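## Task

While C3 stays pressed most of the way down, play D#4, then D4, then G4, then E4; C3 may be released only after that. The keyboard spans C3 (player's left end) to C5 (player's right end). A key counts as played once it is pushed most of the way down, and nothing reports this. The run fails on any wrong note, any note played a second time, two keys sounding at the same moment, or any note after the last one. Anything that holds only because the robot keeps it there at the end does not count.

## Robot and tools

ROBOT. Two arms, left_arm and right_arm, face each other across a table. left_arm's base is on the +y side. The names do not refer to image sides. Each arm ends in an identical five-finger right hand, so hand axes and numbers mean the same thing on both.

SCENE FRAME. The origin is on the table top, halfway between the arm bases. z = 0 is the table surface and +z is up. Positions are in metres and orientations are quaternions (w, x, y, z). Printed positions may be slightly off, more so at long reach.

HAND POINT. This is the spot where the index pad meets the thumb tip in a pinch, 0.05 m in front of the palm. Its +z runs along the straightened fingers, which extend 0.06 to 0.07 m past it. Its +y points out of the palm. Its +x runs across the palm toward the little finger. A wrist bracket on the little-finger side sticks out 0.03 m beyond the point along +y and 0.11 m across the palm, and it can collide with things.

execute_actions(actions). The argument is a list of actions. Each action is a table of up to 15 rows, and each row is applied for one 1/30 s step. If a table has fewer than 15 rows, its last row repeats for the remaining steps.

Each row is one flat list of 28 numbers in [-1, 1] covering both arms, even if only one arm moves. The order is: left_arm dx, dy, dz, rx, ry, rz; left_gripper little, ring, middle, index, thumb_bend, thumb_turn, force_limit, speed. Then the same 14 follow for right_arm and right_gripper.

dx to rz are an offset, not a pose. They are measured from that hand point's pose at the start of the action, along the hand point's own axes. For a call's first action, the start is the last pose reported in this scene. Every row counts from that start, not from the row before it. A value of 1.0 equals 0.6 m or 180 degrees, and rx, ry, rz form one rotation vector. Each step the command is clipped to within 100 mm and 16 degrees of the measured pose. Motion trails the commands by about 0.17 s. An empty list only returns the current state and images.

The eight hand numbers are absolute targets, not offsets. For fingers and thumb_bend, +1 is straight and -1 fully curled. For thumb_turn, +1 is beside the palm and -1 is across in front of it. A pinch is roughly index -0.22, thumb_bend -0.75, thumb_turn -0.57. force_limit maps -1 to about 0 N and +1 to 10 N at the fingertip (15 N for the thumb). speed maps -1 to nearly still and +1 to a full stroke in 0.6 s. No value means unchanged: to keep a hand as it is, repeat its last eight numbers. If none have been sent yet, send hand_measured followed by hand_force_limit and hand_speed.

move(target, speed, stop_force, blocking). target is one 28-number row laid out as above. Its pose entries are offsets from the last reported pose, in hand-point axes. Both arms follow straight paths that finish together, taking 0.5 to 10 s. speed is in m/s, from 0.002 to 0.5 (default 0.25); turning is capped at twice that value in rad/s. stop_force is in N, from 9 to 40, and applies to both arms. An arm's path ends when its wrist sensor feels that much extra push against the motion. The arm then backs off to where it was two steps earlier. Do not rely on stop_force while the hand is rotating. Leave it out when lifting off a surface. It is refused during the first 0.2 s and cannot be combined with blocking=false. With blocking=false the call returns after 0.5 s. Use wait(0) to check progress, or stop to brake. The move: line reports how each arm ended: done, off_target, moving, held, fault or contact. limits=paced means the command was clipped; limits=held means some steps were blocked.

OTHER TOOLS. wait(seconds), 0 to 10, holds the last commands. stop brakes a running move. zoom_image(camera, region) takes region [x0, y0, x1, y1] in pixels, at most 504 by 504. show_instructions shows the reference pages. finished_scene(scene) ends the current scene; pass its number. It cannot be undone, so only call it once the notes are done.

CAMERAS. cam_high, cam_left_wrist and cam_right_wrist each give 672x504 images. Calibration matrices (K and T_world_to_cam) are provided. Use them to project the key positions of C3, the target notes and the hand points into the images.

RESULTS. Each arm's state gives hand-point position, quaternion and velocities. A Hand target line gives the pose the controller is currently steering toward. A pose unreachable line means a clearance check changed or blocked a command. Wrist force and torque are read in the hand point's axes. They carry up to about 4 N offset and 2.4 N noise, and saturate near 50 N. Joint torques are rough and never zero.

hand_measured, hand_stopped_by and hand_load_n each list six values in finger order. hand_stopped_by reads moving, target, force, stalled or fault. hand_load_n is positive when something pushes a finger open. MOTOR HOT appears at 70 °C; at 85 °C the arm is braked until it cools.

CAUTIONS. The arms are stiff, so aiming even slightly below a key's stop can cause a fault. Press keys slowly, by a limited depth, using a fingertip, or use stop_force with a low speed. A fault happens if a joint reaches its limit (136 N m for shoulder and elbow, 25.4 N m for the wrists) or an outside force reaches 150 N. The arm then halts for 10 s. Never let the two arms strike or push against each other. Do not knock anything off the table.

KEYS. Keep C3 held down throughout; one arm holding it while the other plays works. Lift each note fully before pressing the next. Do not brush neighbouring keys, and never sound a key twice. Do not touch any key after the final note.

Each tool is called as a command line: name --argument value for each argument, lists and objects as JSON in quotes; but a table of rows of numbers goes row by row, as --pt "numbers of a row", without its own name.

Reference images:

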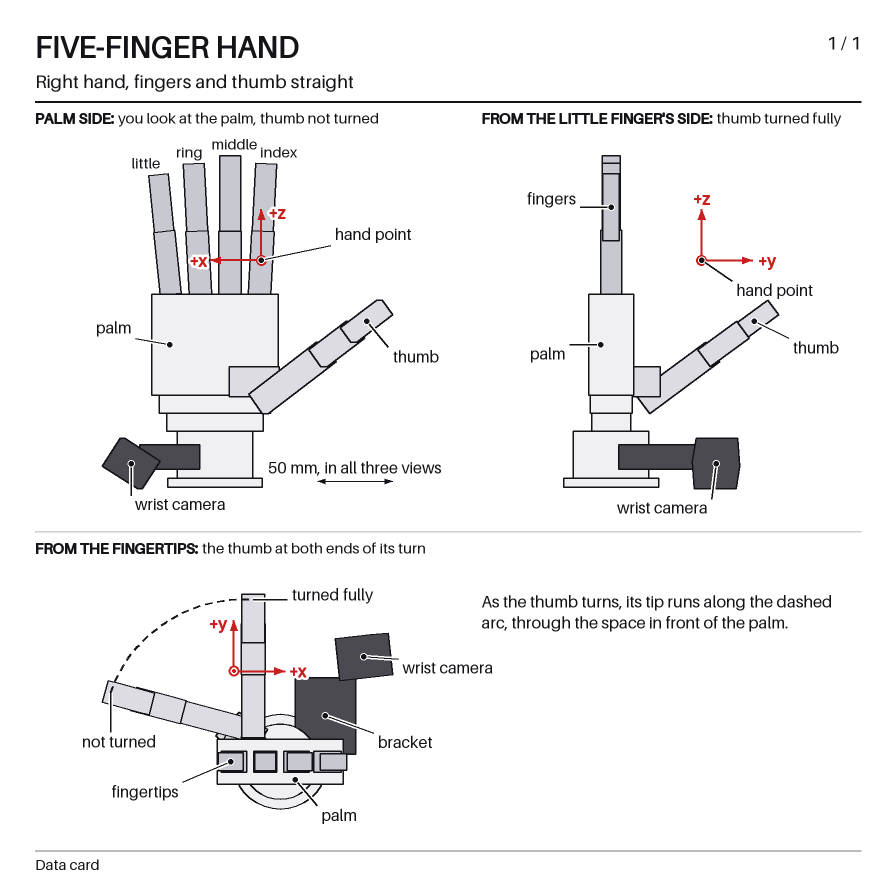

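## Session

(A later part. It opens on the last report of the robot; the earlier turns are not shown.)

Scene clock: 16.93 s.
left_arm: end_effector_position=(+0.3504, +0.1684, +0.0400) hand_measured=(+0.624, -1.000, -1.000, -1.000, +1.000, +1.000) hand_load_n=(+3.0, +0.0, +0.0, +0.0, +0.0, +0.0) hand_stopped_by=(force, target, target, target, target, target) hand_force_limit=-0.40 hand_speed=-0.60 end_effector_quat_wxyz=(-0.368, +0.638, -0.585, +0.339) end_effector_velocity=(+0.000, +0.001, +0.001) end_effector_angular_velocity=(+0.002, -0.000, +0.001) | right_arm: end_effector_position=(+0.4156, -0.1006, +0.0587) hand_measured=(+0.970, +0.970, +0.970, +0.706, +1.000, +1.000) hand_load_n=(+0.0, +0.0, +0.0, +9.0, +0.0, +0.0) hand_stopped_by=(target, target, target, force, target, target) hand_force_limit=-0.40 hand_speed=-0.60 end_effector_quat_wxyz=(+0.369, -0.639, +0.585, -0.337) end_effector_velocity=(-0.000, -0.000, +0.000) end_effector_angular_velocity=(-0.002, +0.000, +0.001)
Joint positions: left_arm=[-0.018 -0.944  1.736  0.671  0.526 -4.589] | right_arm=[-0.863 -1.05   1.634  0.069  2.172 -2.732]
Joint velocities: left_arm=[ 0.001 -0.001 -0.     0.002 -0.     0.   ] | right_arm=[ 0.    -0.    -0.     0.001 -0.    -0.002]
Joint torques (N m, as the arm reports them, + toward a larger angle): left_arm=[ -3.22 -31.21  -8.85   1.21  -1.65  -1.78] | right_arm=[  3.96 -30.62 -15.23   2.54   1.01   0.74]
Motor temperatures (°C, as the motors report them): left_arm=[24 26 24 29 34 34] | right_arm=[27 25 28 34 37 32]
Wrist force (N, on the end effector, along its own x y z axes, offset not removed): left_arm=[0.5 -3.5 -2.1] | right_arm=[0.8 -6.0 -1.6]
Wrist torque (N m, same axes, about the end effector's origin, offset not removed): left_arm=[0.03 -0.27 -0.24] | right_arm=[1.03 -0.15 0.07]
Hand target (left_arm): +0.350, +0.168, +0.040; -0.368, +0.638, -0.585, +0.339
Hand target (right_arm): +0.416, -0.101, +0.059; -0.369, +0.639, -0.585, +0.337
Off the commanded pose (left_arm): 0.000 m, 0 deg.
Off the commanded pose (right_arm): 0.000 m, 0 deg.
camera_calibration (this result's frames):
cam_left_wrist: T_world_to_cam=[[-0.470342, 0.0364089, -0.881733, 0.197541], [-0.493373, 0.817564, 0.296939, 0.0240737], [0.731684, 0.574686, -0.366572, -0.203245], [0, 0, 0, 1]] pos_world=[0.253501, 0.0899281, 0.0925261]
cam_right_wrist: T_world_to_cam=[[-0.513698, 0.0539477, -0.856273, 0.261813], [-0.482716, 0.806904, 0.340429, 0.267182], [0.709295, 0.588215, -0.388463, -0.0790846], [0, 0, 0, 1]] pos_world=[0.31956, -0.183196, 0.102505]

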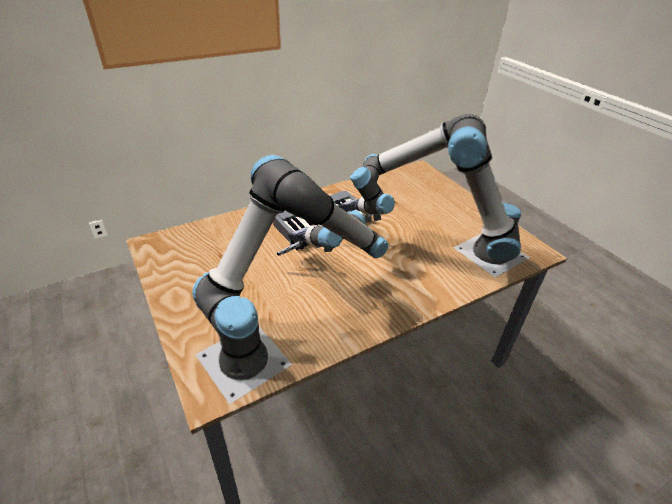

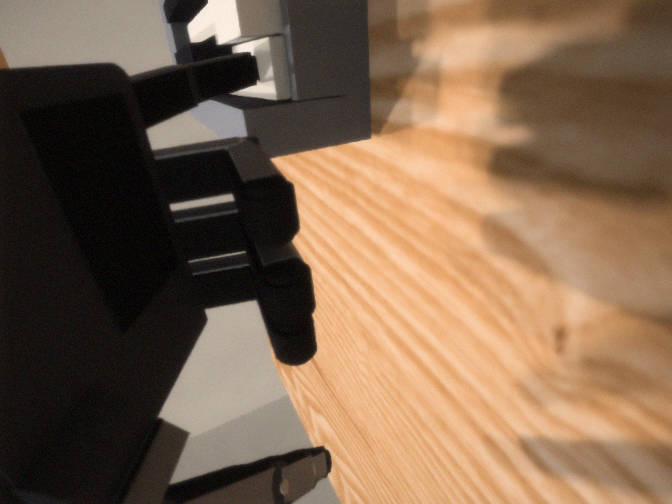

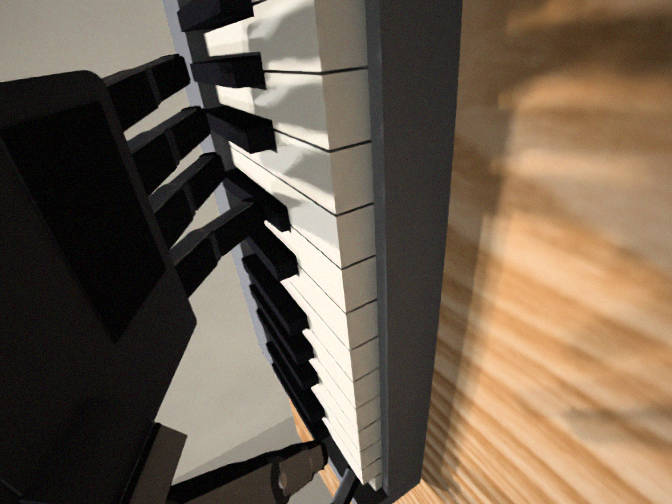

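execute_actions --actions '[[[0,0,0,0,0,0,0.40,-1,-1,-1,1,1,-0.4,-0.6,0,0,0,0,0,0,0.97,0.97,0.97,0.97,1,1,-0.4,0.2],[0,0,0,0,0,0,0.40,-1,-1,-1,1,1,-0.4,-0.6,0,0,0,0,0,0,0.97,0.97,0.97,0.97,1,1,-0.4,0.2],[0,0,0,0,0,0,0.40,-1,-1,-1,1,1,-0.4,-0.6,0,0,0,0,0,0,0.97,0.97,0.97,0.97,1,1,-0.4,0.2],[0,0,0,0,0,0,0.40,-1,-1,-1,1,1,-0.4,-0.6,-0.0005,0.0008,-0.0013,0,0,0,0.97,0.97,0.97,0.97,1,1,-0.4,0.2],[0,0,0,0,0,0,0.40,-1,-1,-1,1,1,-0.4,-0.6,-0.0018,0.0028,-0.0048,0,0,0,0.97,0.97,0.97,0.97,1,1,-0.4,0.2],[0,0,0,0,0,0,0.40,-1,-1,-1,1,1,-0.4,-0.6,-0.0037,0.0059,-0.0102,0,0,0,0.97,0.97,0.97,0.97,1,1,-0.4,0.2],[0,0,0,0,0,0,0.40,-1,-1,-1,1,1,-0.4,-0.6,-0.0062,0.0098,-0.0169,0,0,0,0.97,0.97,0.97,0.97,1,1,-0.4,0.2],[0,0,0,0,0,0,0.40,-1,-1,-1,1,1,-0.4,-0.6,-0.0090,0.0142,-0.0245,0,0,0,0.97,0.97,0.97,0.97,1,1,-0.4,0.2],[0,0,0,0,0,0,0.40,-1,-1,-1,1,1,-0.4,-0.6,-0.0119,0.0189,-0.0326,0,0,0,0.97,0.97,0.97,0.97,1,1,-0.4,0.2],[0,0,0,0,0,0,0.40,-1,-1,-1,1,1,-0.4,-0.6,-0.0148,0.0235,-0.0407,0,0,0,0.97,0.97,0.97,0.97,1,1,-0.4,0.2],[0,0,0,0,0,0,0.40,-1,-1,-1,1,1,-0.4,-0.6,-0.0176,0.0279,-0.0483,0,0,0,0.97,0.97,0.97,0.97,1,1,-0.4,0.2],[0,0,0,0,0,0,0.40,-1,-1,-1,1,1,-0.4,-0.6,-0.0201,0.0338,-0.0538,0,0,0,0.97,0.97,0.97,0.97,1,1,-0.4,0.2],[0,0,0,0,0,0,0.40,-1,-1,-1,1,1,-0.4,-0.6,-0.0220,0.0409,-0.0569,0,0,0,0.97,0.97,0.97,0.97,1,1,-0.4,0.2],[0,0,0,0,0,0,0.40,-1,-1,-1,1,1,-0.4,-0.6,-0.0233,0.0490,-0.0569,0,0,0,0.97,0.97,0.97,0.97,1,1,-0.4,0.2],[0,0,0,0,0,0,0.40,-1,-1,-1,1,1,-0.4,-0.6,-0.0238,0.0579,-0.0535,0,0,0,0.97,0.97,0.97,0.97,1,1,-0.4,0.2]]]'

wait --seconds 0.5

zoom_image --camera "cam_right_wrist" --region '[130, 20, 370, 260]'

Scene clock: 18.20 s.
left_arm: end_effector_position=(+0.3504, +0.1684, +0.0400) hand_measured=(+0.624, -1.000, -1.000, -1.000, +1.000, +1.000) hand_load_n=(+3.5, +0.0, +0.0, +0.0, +0.0, +0.0) hand_stopped_by=(force, target, target, target, target, target) hand_force_limit=-0.40 hand_speed=-0.60 end_effector_quat_wxyz=(-0.368, +0.638, -0.585, +0.339) end_effector_velocity=(+0.000, -0.000, +0.000) end_effector_angular_velocity=(-0.003, -0.000, +0.001) | right_arm: end_effector_position=(+0.3845, -0.0939, +0.0567) hand_measured=(+0.970, +0.970, +0.970, +0.970, +1.000, +1.000) hand_load_n=(+0.0, +0.0, +0.0, +0.0, +0.0, +0.0) hand_stopped_by=(target, target, target, target, target, target) hand_force_limit=-0.40 hand_speed=0.20 end_effector_quat_wxyz=(+0.369, -0.639, +0.585, -0.337) end_effector_velocity=(-0.128, +0.025, -0.043) end_effector_angular_velocity=(-0.010, +0.009, +0.009)
Joint positions: left_arm=[-0.018 -0.944  1.736  0.671  0.526 -4.589] | right_arm=[-0.805 -1.059  1.658  0.078  2.216 -2.689]
Joint velocities: left_arm=[ 0.001 -0.001  0.    -0.002  0.     0.   ] | right_arm=[ 0.238  0.021  0.115 -0.014  0.179  0.18 ]
Joint torques (N m, as the arm reports them, + toward a larger angle): left_arm=[ -2.93 -31.66  -8.96   1.31  -1.63  -1.87] | right_arm=[ 11.93 -23.16  -0.23  -2.89   2.63   2.75]
Motor temperatures (°C, as the motors report them): left_arm=[24 26 24 29 34 34] | right_arm=[27 25 28 34 37 32]
Wrist force (N, on the end effector, along its own x y z axes, offset not removed): left_arm=[1.1 -4.3 -2.4] | right_arm=[0.6 1.3 -1.4]
Wrist torque (N m, same axes, about the end effector's origin, offset not removed): left_arm=[0.00 -0.20 -0.28] | right_arm=[0.25 -0.11 0.17]
Hand target (left_arm): +0.350, +0.168, +0.040; -0.368, +0.638, -0.585, +0.339
Hand target (right_arm): +0.370, -0.091, +0.045; -0.369, +0.639, -0.585, +0.336
Off the commanded pose (left_arm): 0.000 m, 0 deg.
Off the commanded pose (right_arm): 0.020 m, 0 deg.
camera_calibration (this result's frames):
cam_left_wrist: T_world_to_cam=[[-0.470342, 0.0364087, -0.881733, 0.197541], [-0.493373, 0.817564, 0.296939, 0.0240737], [0.731684, 0.574686, -0.366572, -0.203245], [0, 0, 0, 1]] pos_world=[0.253501, 0.0899281, 0.0925261]
cam_right_wrist: T_world_to_cam=[[-0.513969, 0.0532503, -0.856154, 0.243803], [-0.483547, 0.806401, 0.34044, 0.24775], [0.708532, 0.588967, -0.388716, -0.0613097], [0, 0, 0, 1]] pos_world=[0.288546, -0.176659, 0.100557]

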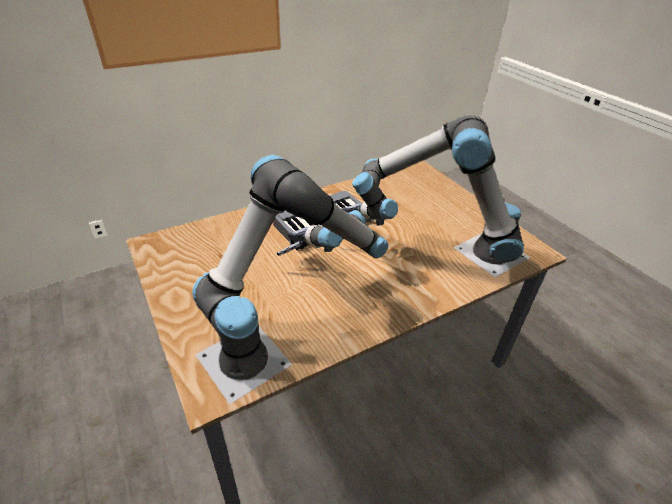

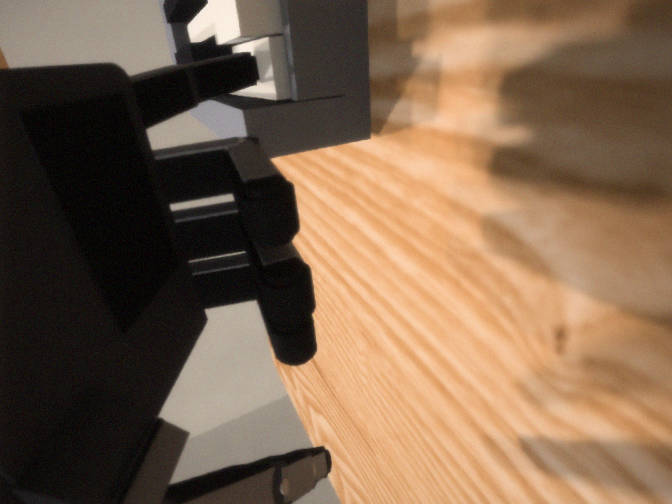

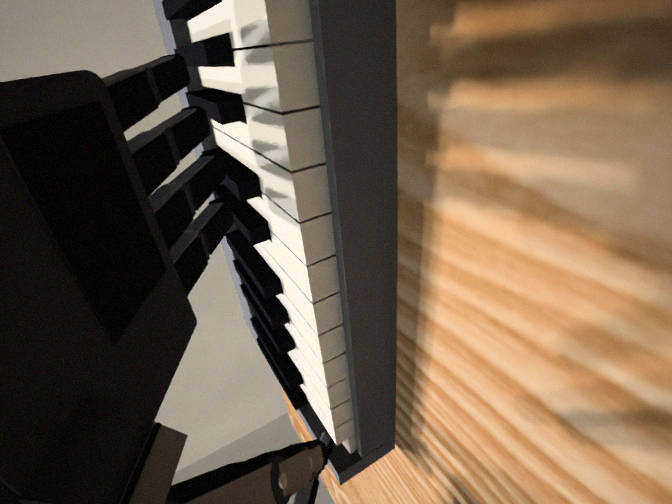

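Scene clock: 18.70 s.
left_arm: end_effector_position=(+0.3504, +0.1684, +0.0400) hand_measured=(+0.624, -1.000, -1.000, -1.000, +1.000, +1.000) hand_load_n=(+3.5, +0.0, +0.0, +0.0, +0.0, +0.0) hand_stopped_by=(force, target, target, target, target, target) hand_force_limit=-0.40 hand_speed=-0.60 end_effector_quat_wxyz=(-0.368, +0.638, -0.585, +0.339) end_effector_velocity=(-0.000, +0.000, +0.000) end_effector_angular_velocity=(+0.000, -0.000, -0.000) | right_arm: end_effector_position=(+0.3697, -0.0909, +0.0451) hand_measured=(+0.970, +0.970, +0.970, +0.970, +1.000, +1.000) hand_load_n=(+0.0, +0.0, +0.0, +0.0, +0.0, +0.0) hand_stopped_by=(target, target, target, target, target, target) hand_force_limit=-0.40 hand_speed=0.20 end_effector_quat_wxyz=(+0.369, -0.639, +0.585, -0.336) end_effector_velocity=(-0.002, +0.001, -0.000) end_effector_angular_velocity=(+0.001, -0.001, +0.003)
Joint positions: left_arm=[-0.018 -0.944  1.736  0.671  0.526 -4.589] | right_arm=[-0.777 -1.046  1.676  0.061  2.238 -2.666]
Joint velocities: left_arm=[-0.    -0.001  0.     0.    -0.    -0.   ] | right_arm=[ 0.004  0.     0.001 -0.002  0.001  0.001]
Joint torques (N m, as the arm reports them, + toward a larger angle): left_arm=[ -2.91 -31.22  -8.6    1.22  -1.27  -1.55] | right_arm=[ 10.29 -27.7   -0.93  -2.14   2.53   2.07]
Motor temperatures (°C, as the motors report them): left_arm=[24 26 24 29 34 34] | right_arm=[27 25 28 34 37 32]
Wrist force (N, on the end effector, along its own x y z axes, offset not removed): left_arm=[-1.1 -4.1 -2.4] | right_arm=[1.1 3.1 -1.1]
Wrist torque (N m, same axes, about the end effector's origin, offset not removed): left_arm=[-0.04 0.21 -0.35] | right_arm=[0.51 -0.12 0.14]
Hand target (left_arm): +0.350, +0.168, +0.040; -0.368, +0.638, -0.585, +0.339
Hand target (right_arm): +0.370, -0.091, +0.045; -0.369, +0.639, -0.585, +0.336
Off the commanded pose (left_arm): 0.000 m, 0 deg.
Off the commanded pose (right_arm): 0.001 m, 0 deg.
wait: 0.50 s; at rest by 0.43 s
camera_calibration (this result's frames):
cam_left_wrist: T_world_to_cam=[[-0.470342, 0.0364089, -0.881733, 0.197541], [-0.493373, 0.817564, 0.296939, 0.0240737], [0.731684, 0.574686, -0.366572, -0.203245], [0, 0, 0, 1]] pos_world=[0.253501, 0.0899282, 0.0925261]
cam_right_wrist: T_world_to_cam=[[-0.51414, 0.0532537, -0.856051, 0.226168], [-0.48343, 0.80644, 0.340513, 0.24207], [0.708488, 0.588913, -0.388879, -0.0570835], [0, 0, 0, 1]] pos_world=[0.273749, -0.173642, 0.0889844]

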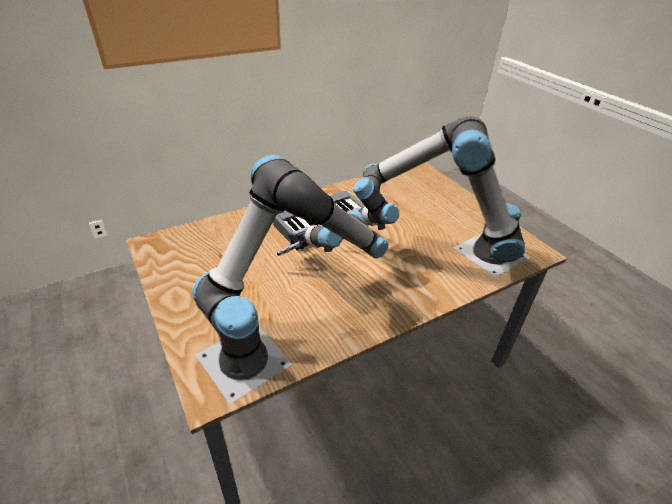

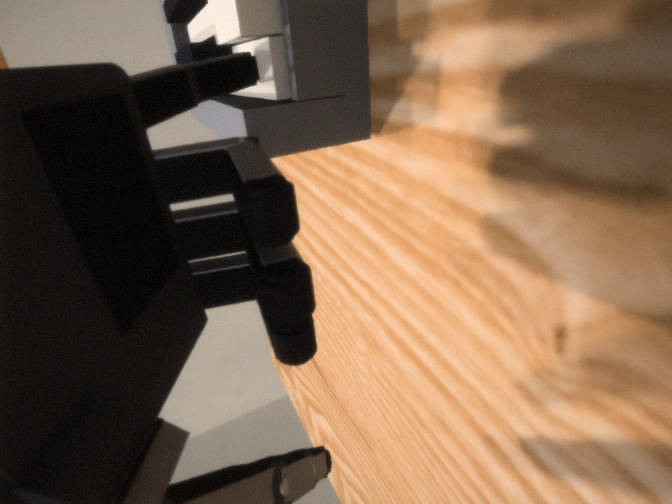

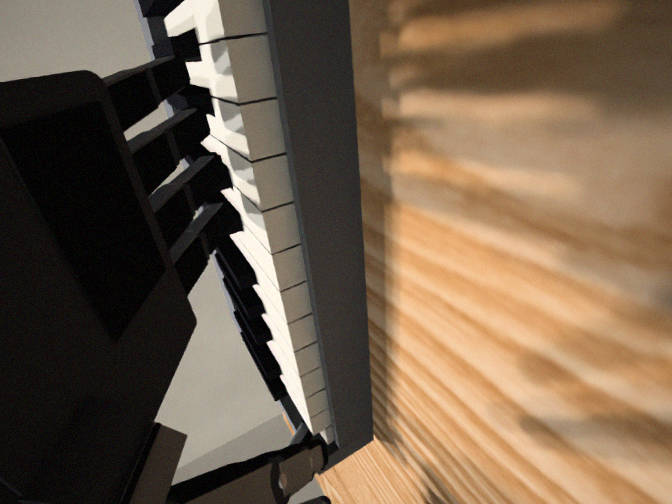

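Region (130, 20, 370, 260) of cam_right_wrist's 672x504 image, scaled by 2.100, with more detail than that image has.

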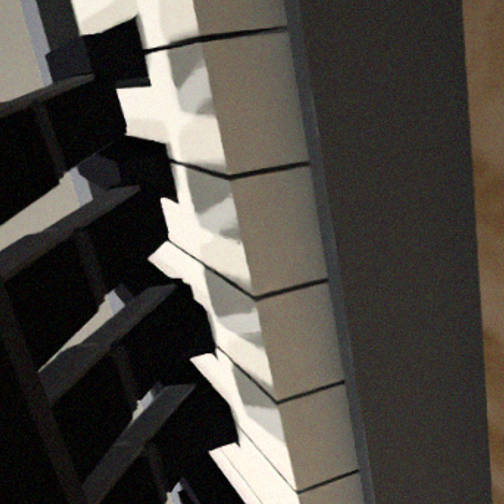

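execute_actions --actions '[[[0,0,0,0,0,0,0.40,-1,-1,-1,1,1,-0.4,-0.6,0,0,0,0,0,0,0.76,0.97,0.86,0.83,1,1,-0.92,-0.68]]]'

zoom_image --camera "cam_right_wrist" --region '[180, 130, 320, 270]'

zoom_image --camera "cam_right_wrist" --region '[160, 20, 300, 160]'

Scene clock: 19.33 s.
left_arm: end_effector_position=(+0.3504, +0.1684, +0.0400) hand_measured=(+0.624, -1.000, -1.000, -1.000, +1.000, +1.000) hand_load_n=(+3.5, +0.0, +0.0, +0.0, +0.0, +0.0) hand_stopped_by=(force, target, target, target, target, target) hand_force_limit=-0.40 hand_speed=-0.60 end_effector_quat_wxyz=(-0.368, +0.638, -0.585, +0.339) end_effector_velocity=(-0.000, -0.001, -0.000) end_effector_angular_velocity=(-0.001, -0.000, -0.001) | right_arm: end_effector_position=(+0.3697, -0.0909, +0.0450) hand_measured=(+0.762, +0.970, +0.900, +0.848, +1.000, +1.000) hand_load_n=(+0.5, +0.0, +0.0, +0.5, +0.0, +0.0) hand_stopped_by=(force, target, force, force, target, target) hand_force_limit=-0.92 hand_speed=-0.68 end_effector_quat_wxyz=(+0.369, -0.639, +0.585, -0.337) end_effector_velocity=(-0.001, +0.000, -0.001) end_effector_angular_velocity=(-0.001, +0.000, +0.002)
Joint positions: left_arm=[-0.018 -0.944  1.736  0.671  0.526 -4.589] | right_arm=[-0.777 -1.046  1.676  0.061  2.238 -2.666]
Joint velocities: left_arm=[-0.001  0.    -0.    -0.001 -0.     0.   ] | right_arm=[ 0.001  0.001  0.    -0.001 -0.    -0.001]
Joint torques (N m, as the arm reports them, + toward a larger angle): left_arm=[ -4.04 -30.19  -9.22   1.39  -1.47  -1.36] | right_arm=[ -8.24 -40.56 -21.02   1.85  -0.74  -1.42]
Motor temperatures (°C, as the motors report them): left_arm=[24 26 24 29 34 34] | right_arm=[27 25 28 34 37 32]
Wrist force (N, on the end effector, along its own x y z axes, offset not removed): left_arm=[-0.1 -3.4 -2.3] | right_arm=[0.6 1.1 0.0]
Wrist torque (N m, same axes, about the end effector's origin, offset not removed): left_arm=[0.14 -0.04 -0.27] | right_arm=[0.35 -0.20 0.02]
Hand target (left_arm): +0.350, +0.168, +0.040; -0.368, +0.638, -0.585, +0.339
Hand target (right_arm): +0.370, -0.091, +0.045; -0.369, +0.639, -0.585, +0.336
Off the commanded pose (left_arm): 0.000 m, 0 deg.
Off the commanded pose (right_arm): 0.000 m, 0 deg.
camera_calibration (this result's frames):
cam_left_wrist: T_world_to_cam=[[-0.470342, 0.0364087, -0.881733, 0.197541], [-0.493373, 0.817564, 0.296938, 0.0240737], [0.731684, 0.574686, -0.366572, -0.203245], [0, 0, 0, 1]] pos_world=[0.253501, 0.0899281, 0.0925261]
cam_right_wrist: T_world_to_cam=[[-0.514155, 0.0532506, -0.856042, 0.226062], [-0.483392, 0.806468, 0.340501, 0.242063], [0.708503, 0.588875, -0.388909, -0.0570783], [0, 0, 0, 1]] pos_world=[0.273682, -0.173642, 0.0888974]

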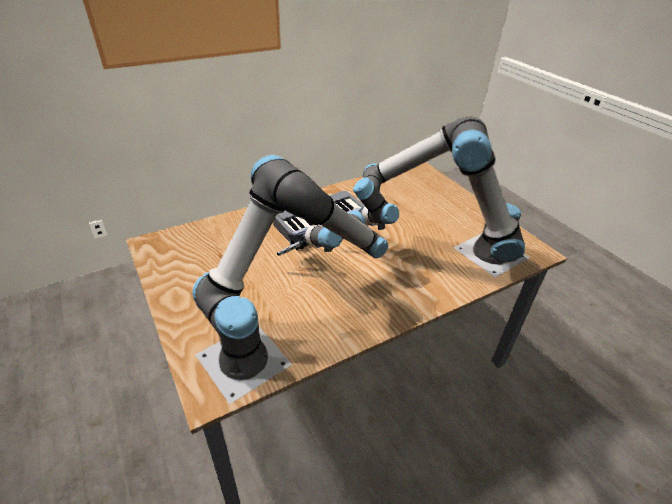

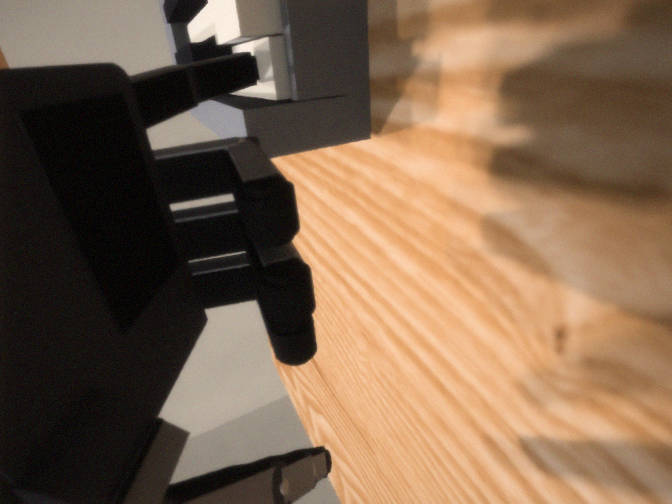

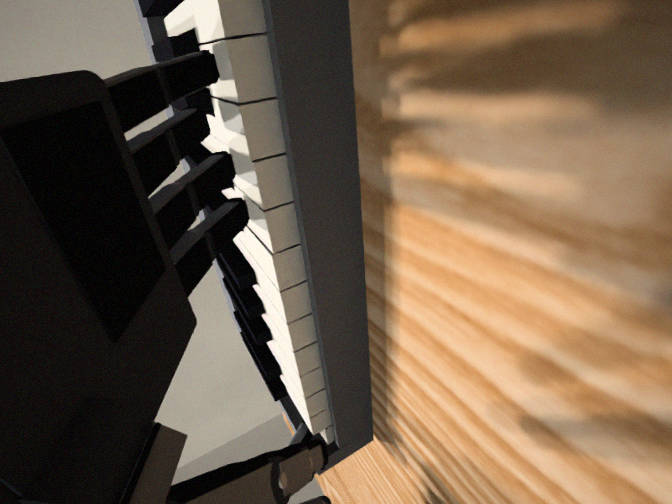

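Region (180, 130, 320, 270) of cam_right_wrist's 672x504 image, scaled by 3.600, with more detail than that image has.

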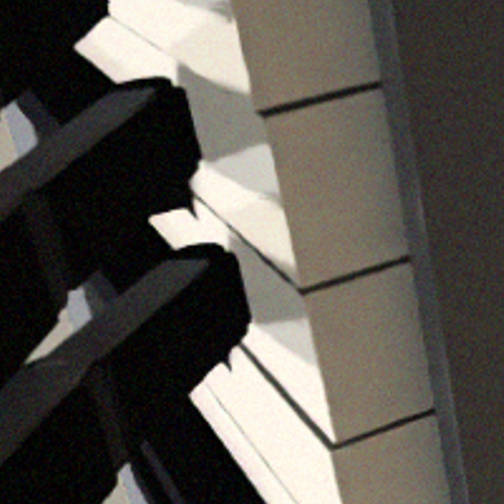

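Region (160, 20, 300, 160) of cam_right_wrist's 672x504 image, scaled by 3.600, with more detail than that image has.

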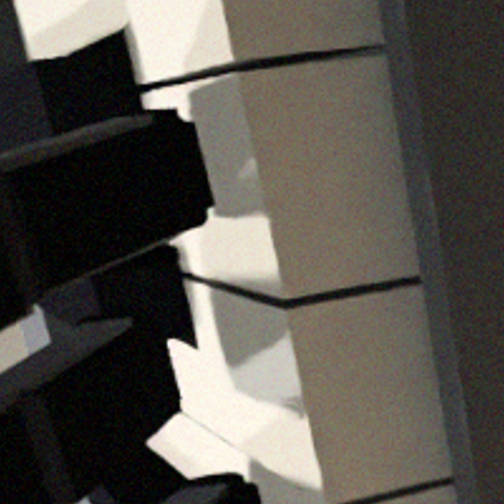

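execute_actions --actions '[[[0,0,0,0,0,0,0.40,-1,-1,-1,1,1,-0.4,-0.6,0,0,0,0,0,0,0.76,0.97,0.86,0.5,1,1,-0.45,-0.65]]]'

zoom_image --camera "cam_right_wrist" --region '[180, 130, 320, 270]'

Scene clock: 20.03 s.
left_arm: end_effector_position=(+0.3504, +0.1684, +0.0400) hand_measured=(+0.624, -1.000, -1.000, -1.000, +1.000, +1.000) hand_load_n=(+3.5, +0.0, +0.0, +0.0, +0.0, +0.0) hand_stopped_by=(force, target, target, target, target, target) hand_force_limit=-0.40 hand_speed=-0.60 end_effector_quat_wxyz=(-0.368, +0.638, -0.585, +0.339) end_effector_velocity=(+0.000, +0.000, +0.000) end_effector_angular_velocity=(-0.001, -0.000, +0.000) | right_arm: end_effector_position=(+0.3697, -0.0910, +0.0450) hand_measured=(+0.762, +0.970, +0.900, +0.694, +1.000, +1.000) hand_load_n=(+0.0, +0.0, +0.5, +3.0, +0.0, +0.0) hand_stopped_by=(force, target, force, force, target, target) hand_force_limit=-0.45 hand_speed=-0.65 end_effector_quat_wxyz=(+0.369, -0.639, +0.585, -0.337) end_effector_velocity=(-0.000, +0.000, -0.000) end_effector_angular_velocity=(+0.000, +0.000, -0.000)
Joint positions: left_arm=[-0.018 -0.944  1.736  0.671  0.526 -4.589] | right_arm=[-0.777 -1.046  1.676  0.061  2.238 -2.666]
Joint velocities: left_arm=[ 0.    -0.001  0.    -0.    -0.     0.   ] | right_arm=[ 0.     0.    -0.     0.     0.     0.001]
Joint torques (N m, as the arm reports them, + toward a larger angle): left_arm=[ -3.06 -31.02 -10.28   1.31  -1.05  -1.51] | right_arm=[  4.74 -44.61 -18.1    1.46   0.76   0.55]
Motor temperatures (°C, as the motors report them): left_arm=[24 26 24 29 34 34] | right_arm=[27 25 28 34 37 32]
Wrist force (N, on the end effector, along its own x y z axes, offset not removed): left_arm=[-3.0 -4.5 -2.1] | right_arm=[0.1 -1.2 -2.8]
Wrist torque (N m, same axes, about the end effector's origin, offset not removed): left_arm=[-0.10 0.45 -0.37] | right_arm=[0.69 0.04 0.02]
Hand target (left_arm): +0.350, +0.168, +0.040; -0.368, +0.638, -0.585, +0.339
Hand target (right_arm): +0.370, -0.091, +0.045; -0.369, +0.639, -0.585, +0.337
Off the commanded pose (left_arm): 0.000 m, 0 deg.
Off the commanded pose (right_arm): 0.000 m, 0 deg.
camera_calibration (this result's frames):
cam_left_wrist: T_world_to_cam=[[-0.470342, 0.0364088, -0.881733, 0.197541], [-0.493373, 0.817564, 0.296939, 0.0240737], [0.731684, 0.574686, -0.366572, -0.203245], [0, 0, 0, 1]] pos_world=[0.253501, 0.0899282, 0.092526]
cam_right_wrist: T_world_to_cam=[[-0.514189, 0.0531927, -0.856026, 0.226099], [-0.483395, 0.806477, 0.340475, 0.242095], [0.708476, 0.588867, -0.388969, -0.0570843], [0, 0, 0, 1]] pos_world=[0.273728, -0.173656, 0.0889151]

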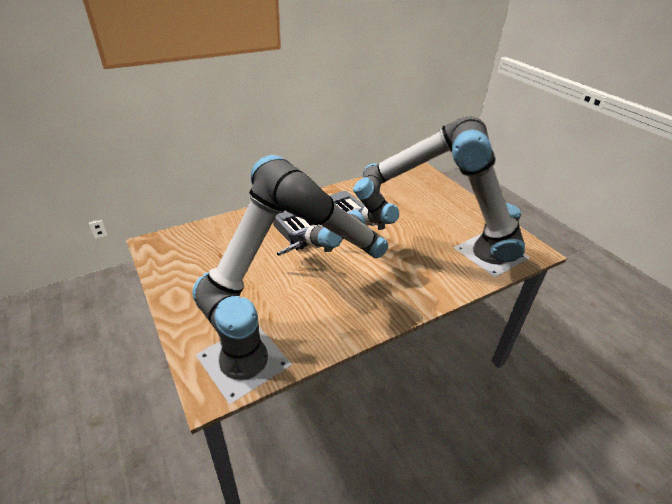

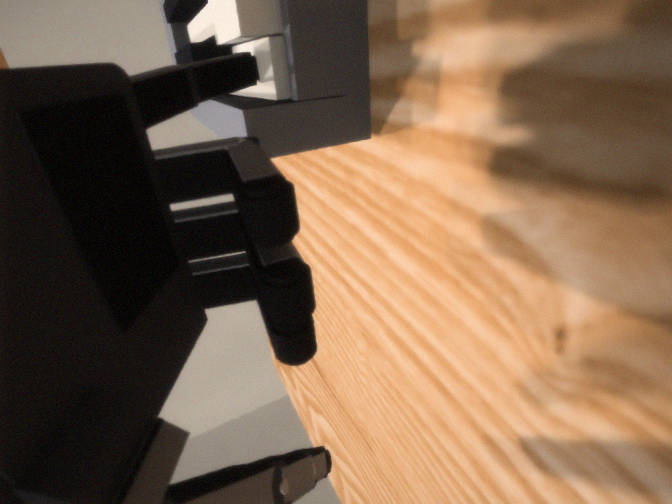

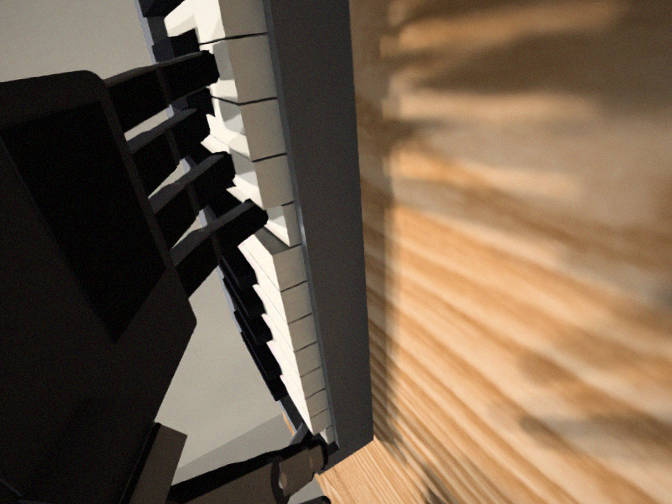

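Region (180, 130, 320, 270) of cam_right_wrist's 672x504 image, scaled by 3.600, with more detail than that image has.

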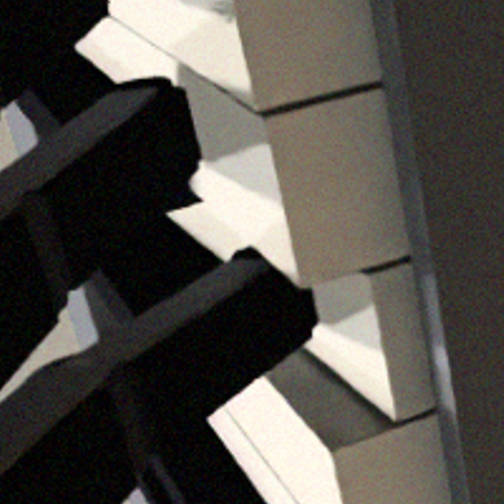

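execute_actions --actions '[[[0,0,0,0,0,0,0.38,-1,-1,-1,1,1,0.0,-0.8,0,0,0,0,0,0,0.76,0.97,0.86,0.48,1,1,0.0,-0.7],[0,0,0,0,0,0,0.38,-1,-1,-1,1,1,0.0,-0.8,0,0,0,0,0,0,0.76,0.97,0.86,0.48,1,1,0.0,-0.7],[0,0,0,0,0,0,0.38,-1,-1,-1,1,1,0.0,-0.8,0,0,0,0,0,0,0.76,0.97,0.86,0.48,1,1,0.0,-0.7],[0,0,0,0,0,0,0.38,-1,-1,-1,1,1,0.0,-0.8,0,0,0,0,0,0,0.76,0.97,0.86,0.48,1,1,0.0,-0.7],[0,0,0,0,0,0,0.38,-1,-1,-1,1,1,0.0,-0.8,0,0,0,0,0,0,0.76,0.97,0.86,0.48,1,1,0.0,-0.7],[0,0,0,0,0,0,0.38,-1,-1,-1,1,1,0.0,-0.8,0,0,0,0,0,0,0.76,0.97,0.86,0.48,1,1,0.0,-0.7],[0,0,0,0,0,0,0.38,-1,-1,-1,1,1,0.0,-0.8,0,0,0,0,0,0,0.76,0.97,0.86,0.95,1,1,0.0,0.2],[0,0,0,0,0,0,0.38,-1,-1,-1,1,1,0.0,-0.8,0,0,0,0,0,0,0.76,0.97,0.86,0.95,1,1,0.0,0.2],[0,0,0,0,0,0,0.38,-1,-1,-1,1,1,0.0,-0.8,0,0,0,0,0,0,0.76,0.97,0.86,0.95,1,1,0.0,0.2],[0,0,0,0,0,0,0.38,-1,-1,-1,1,1,0.0,-0.8,0,0,0,0,0,0,0.76,0.97,0.86,0.95,1,1,0.0,0.2],[0,0,0,0,0,0,0.38,-1,-1,-1,1,1,0.0,-0.8,0,0,0,0,0,0,0.76,0.97,0.86,0.95,1,1,0.0,0.2],[0,0,0,0,0,0,0.38,-1,-1,-1,1,1,0.0,-0.8,0,0,0,0,0,0,0.3,0.97,0.86,0.95,1,1,-0.1,-0.6]]]'

wait --seconds 0.4

zoom_image --camera "cam_right_wrist" --region '[160, 20, 300, 160]'

Scene clock: 21.00 s.
left_arm: end_effector_position=(+0.3504, +0.1684, +0.0400) hand_measured=(+0.614, -1.000, -1.000, -1.000, +1.000, +1.000) hand_load_n=(+5.5, +0.0, +0.0, +0.0, +0.0, +0.0) hand_stopped_by=(force, target, target, target, target, target) hand_force_limit=0.00 hand_speed=-0.80 end_effector_quat_wxyz=(-0.368, +0.638, -0.585, +0.339) end_effector_velocity=(+0.001, +0.001, -0.000) end_effector_angular_velocity=(-0.000, +0.001, +0.002) | right_arm: end_effector_position=(+0.3697, -0.0909, +0.0450) hand_measured=(+0.742, +0.970, +0.900, +0.946, +1.000, +1.000) hand_load_n=(+0.5, +0.0, +0.5, +0.0, +0.0, +0.0) hand_stopped_by=(moving, target, force, moving, target, target) hand_force_limit=-0.10 hand_speed=-0.60 end_effector_quat_wxyz=(+0.369, -0.639, +0.585, -0.337) end_effector_velocity=(+0.000, +0.000, -0.000) end_effector_angular_velocity=(+0.002, +0.000, -0.001)
Joint positions: left_arm=[-0.018 -0.944  1.736  0.671  0.526 -4.589] | right_arm=[-0.777 -1.046  1.676  0.061  2.238 -2.666]
Joint velocities: left_arm=[ 0.002  0.    -0.     0.     0.001 -0.   ] | right_arm=[ 0.     0.001  0.    -0.001 -0.     0.002]
Joint torques (N m, as the arm reports them, + toward a larger angle): left_arm=[ -3.76 -30.27  -7.78   1.25  -1.54  -1.43] | right_arm=[  0.26 -45.72  -6.     2.27  -0.76  -0.73]
Motor temperatures (°C, as the motors report them): left_arm=[24 26 24 29 34 34] | right_arm=[27 25 28 34 37 32]
Wrist force (N, on the end effector, along its own x y z axes, offset not removed): left_arm=[-1.1 -6.6 -1.4] | right_arm=[-0.2 1.2 -0.4]
Wrist torque (N m, same axes, about the end effector's origin, offset not removed): left_arm=[-0.07 0.10 -0.44] | right_arm=[0.53 0.04 -0.05]
Hand target (left_arm): +0.350, +0.168, +0.040; -0.368, +0.638, -0.585, +0.339
Hand target (right_arm): +0.370, -0.091, +0.045; -0.369, +0.639, -0.585, +0.337
Off the commanded pose (left_arm): 0.000 m, 0 deg.
Off the commanded pose (right_arm): 0.000 m, 0 deg.
camera_calibration (this result's frames):
cam_left_wrist: T_world_to_cam=[[-0.470342, 0.0364088, -0.881733, 0.197541], [-0.493373, 0.817564, 0.296938, 0.0240737], [0.731684, 0.574686, -0.366572, -0.203245], [0, 0, 0, 1]] pos_world=[0.253501, 0.0899281, 0.0925261]
cam_right_wrist: T_world_to_cam=[[-0.514102, 0.0533138, -0.85607, 0.226088], [-0.483393, 0.80646, 0.34052, 0.242053], [0.708541, 0.588881, -0.388831, -0.0571183], [0, 0, 0, 1]] pos_world=[0.27371, -0.173624, 0.0889137]

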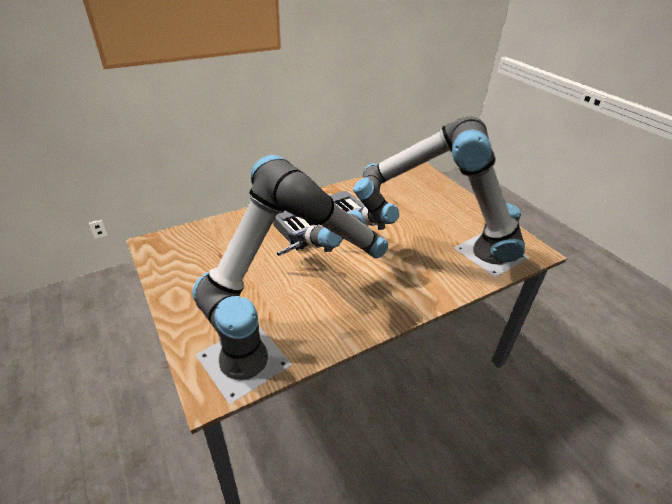

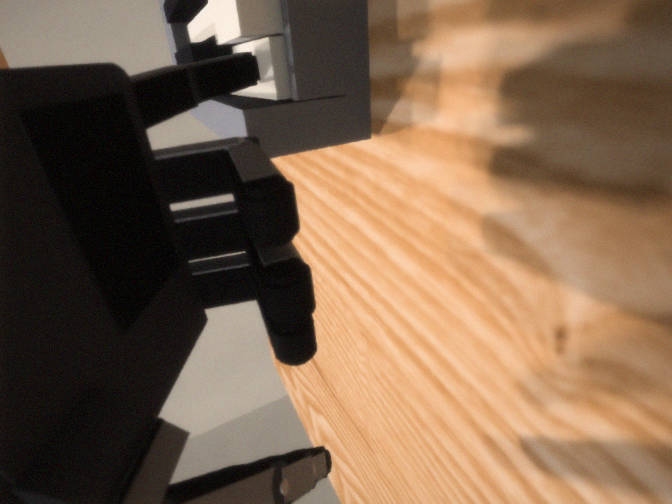

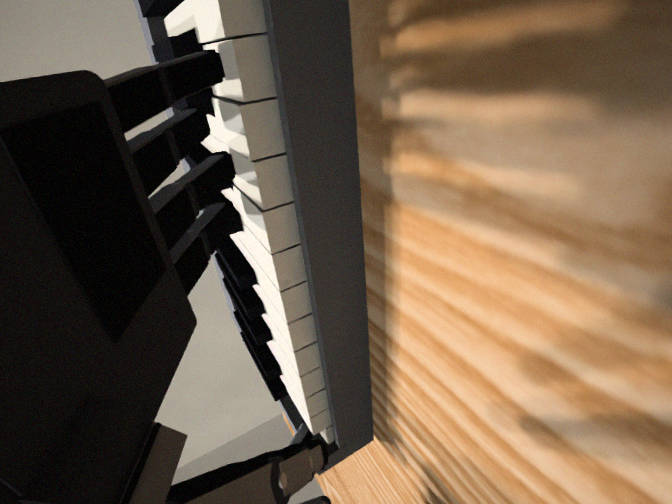

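Scene clock: 21.40 s.
left_arm: end_effector_position=(+0.3504, +0.1684, +0.0400) hand_measured=(+0.614, -1.000, -1.000, -1.000, +1.000, +1.000) hand_load_n=(+5.0, +0.0, +0.0, +0.0, +0.0, +0.0) hand_stopped_by=(force, target, target, target, target, target) hand_force_limit=0.00 hand_speed=-0.80 end_effector_quat_wxyz=(-0.368, +0.638, -0.585, +0.339) end_effector_velocity=(-0.000, -0.000, +0.000) end_effector_angular_velocity=(+0.001, +0.000, -0.001) | right_arm: end_effector_position=(+0.3697, -0.0909, +0.0450) hand_measured=(+0.498, +0.970, +0.900, +0.950, +1.000, +1.000) hand_load_n=(+6.0, +0.0, +0.5, +0.0, +0.0, +0.0) hand_stopped_by=(force, target, force, target, target, target) hand_force_limit=-0.10 hand_speed=-0.60 end_effector_quat_wxyz=(+0.369, -0.639, +0.585, -0.337) end_effector_velocity=(+0.001, -0.001, -0.000) end_effector_angular_velocity=(-0.000, +0.000, -0.002)
Joint positions: left_arm=[-0.018 -0.944  1.736  0.671  0.526 -4.589] | right_arm=[-0.777 -1.046  1.676  0.061  2.238 -2.666]
Joint velocities: left_arm=[-0.001 -0.    -0.     0.001  0.     0.   ] | right_arm=[-0.002  0.    -0.     0.     0.     0.   ]
Joint torques (N m, as the arm reports them, + toward a larger angle): left_arm=[ -2.85 -31.99  -9.58   1.29  -1.49  -1.74] | right_arm=[ -8.45 -45.57  -5.88   3.94  -2.35  -1.86]
Motor temperatures (°C, as the motors report them): left_arm=[24 26 24 29 34 34] | right_arm=[27 25 28 34 37 32]
Wrist force (N, on the end effector, along its own x y z axes, offset not removed): left_arm=[0.2 -6.0 -3.2] | right_arm=[-0.1 -4.5 -2.3]
Wrist torque (N m, same axes, about the end effector's origin, offset not removed): left_arm=[0.12 0.06 -0.41] | right_arm=[0.96 0.08 -0.43]
Hand target (left_arm): +0.350, +0.168, +0.040; -0.368, +0.638, -0.585, +0.339
Hand target (right_arm): +0.370, -0.091, +0.045; -0.369, +0.639, -0.585, +0.337
Off the commanded pose (left_arm): 0.000 m, 0 deg.
Off the commanded pose (right_arm): 0.000 m, 0 deg.
wait: 0.40 s; no rest
camera_calibration (this result's frames):
cam_left_wrist: T_world_to_cam=[[-0.470342, 0.0364088, -0.881733, 0.197541], [-0.493373, 0.817564, 0.296939, 0.0240737], [0.731684, 0.574686, -0.366572, -0.203245], [0, 0, 0, 1]] pos_world=[0.253501, 0.0899282, 0.0925261]
cam_right_wrist: T_world_to_cam=[[-0.514164, 0.0531732, -0.856042, 0.22608], [-0.483435, 0.80646, 0.340459, 0.242081], [0.708467, 0.588892, -0.388947, -0.0570742], [0, 0, 0, 1]] pos_world=[0.273708, -0.17364, 0.0889165]

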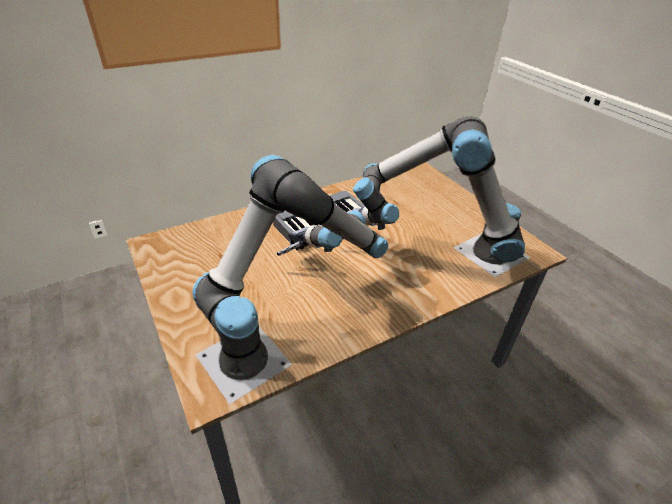

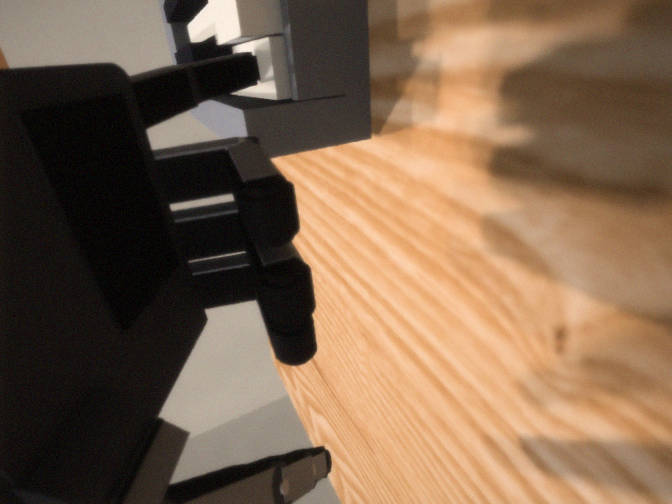

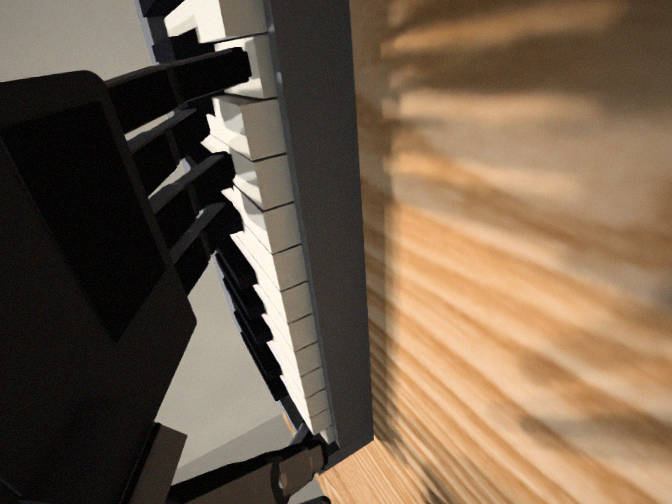

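Region (160, 20, 300, 160) of cam_right_wrist's 672x504 image, scaled by 3.600, with more detail than that image has.

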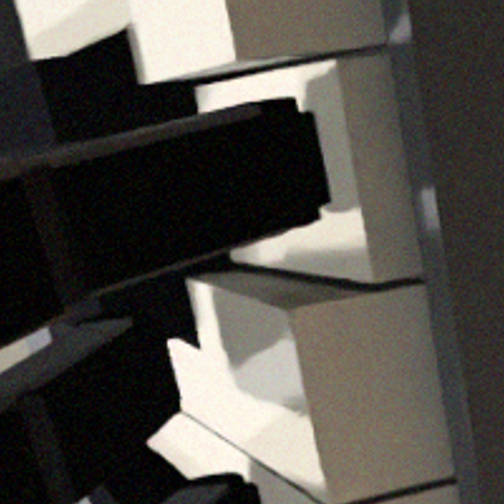

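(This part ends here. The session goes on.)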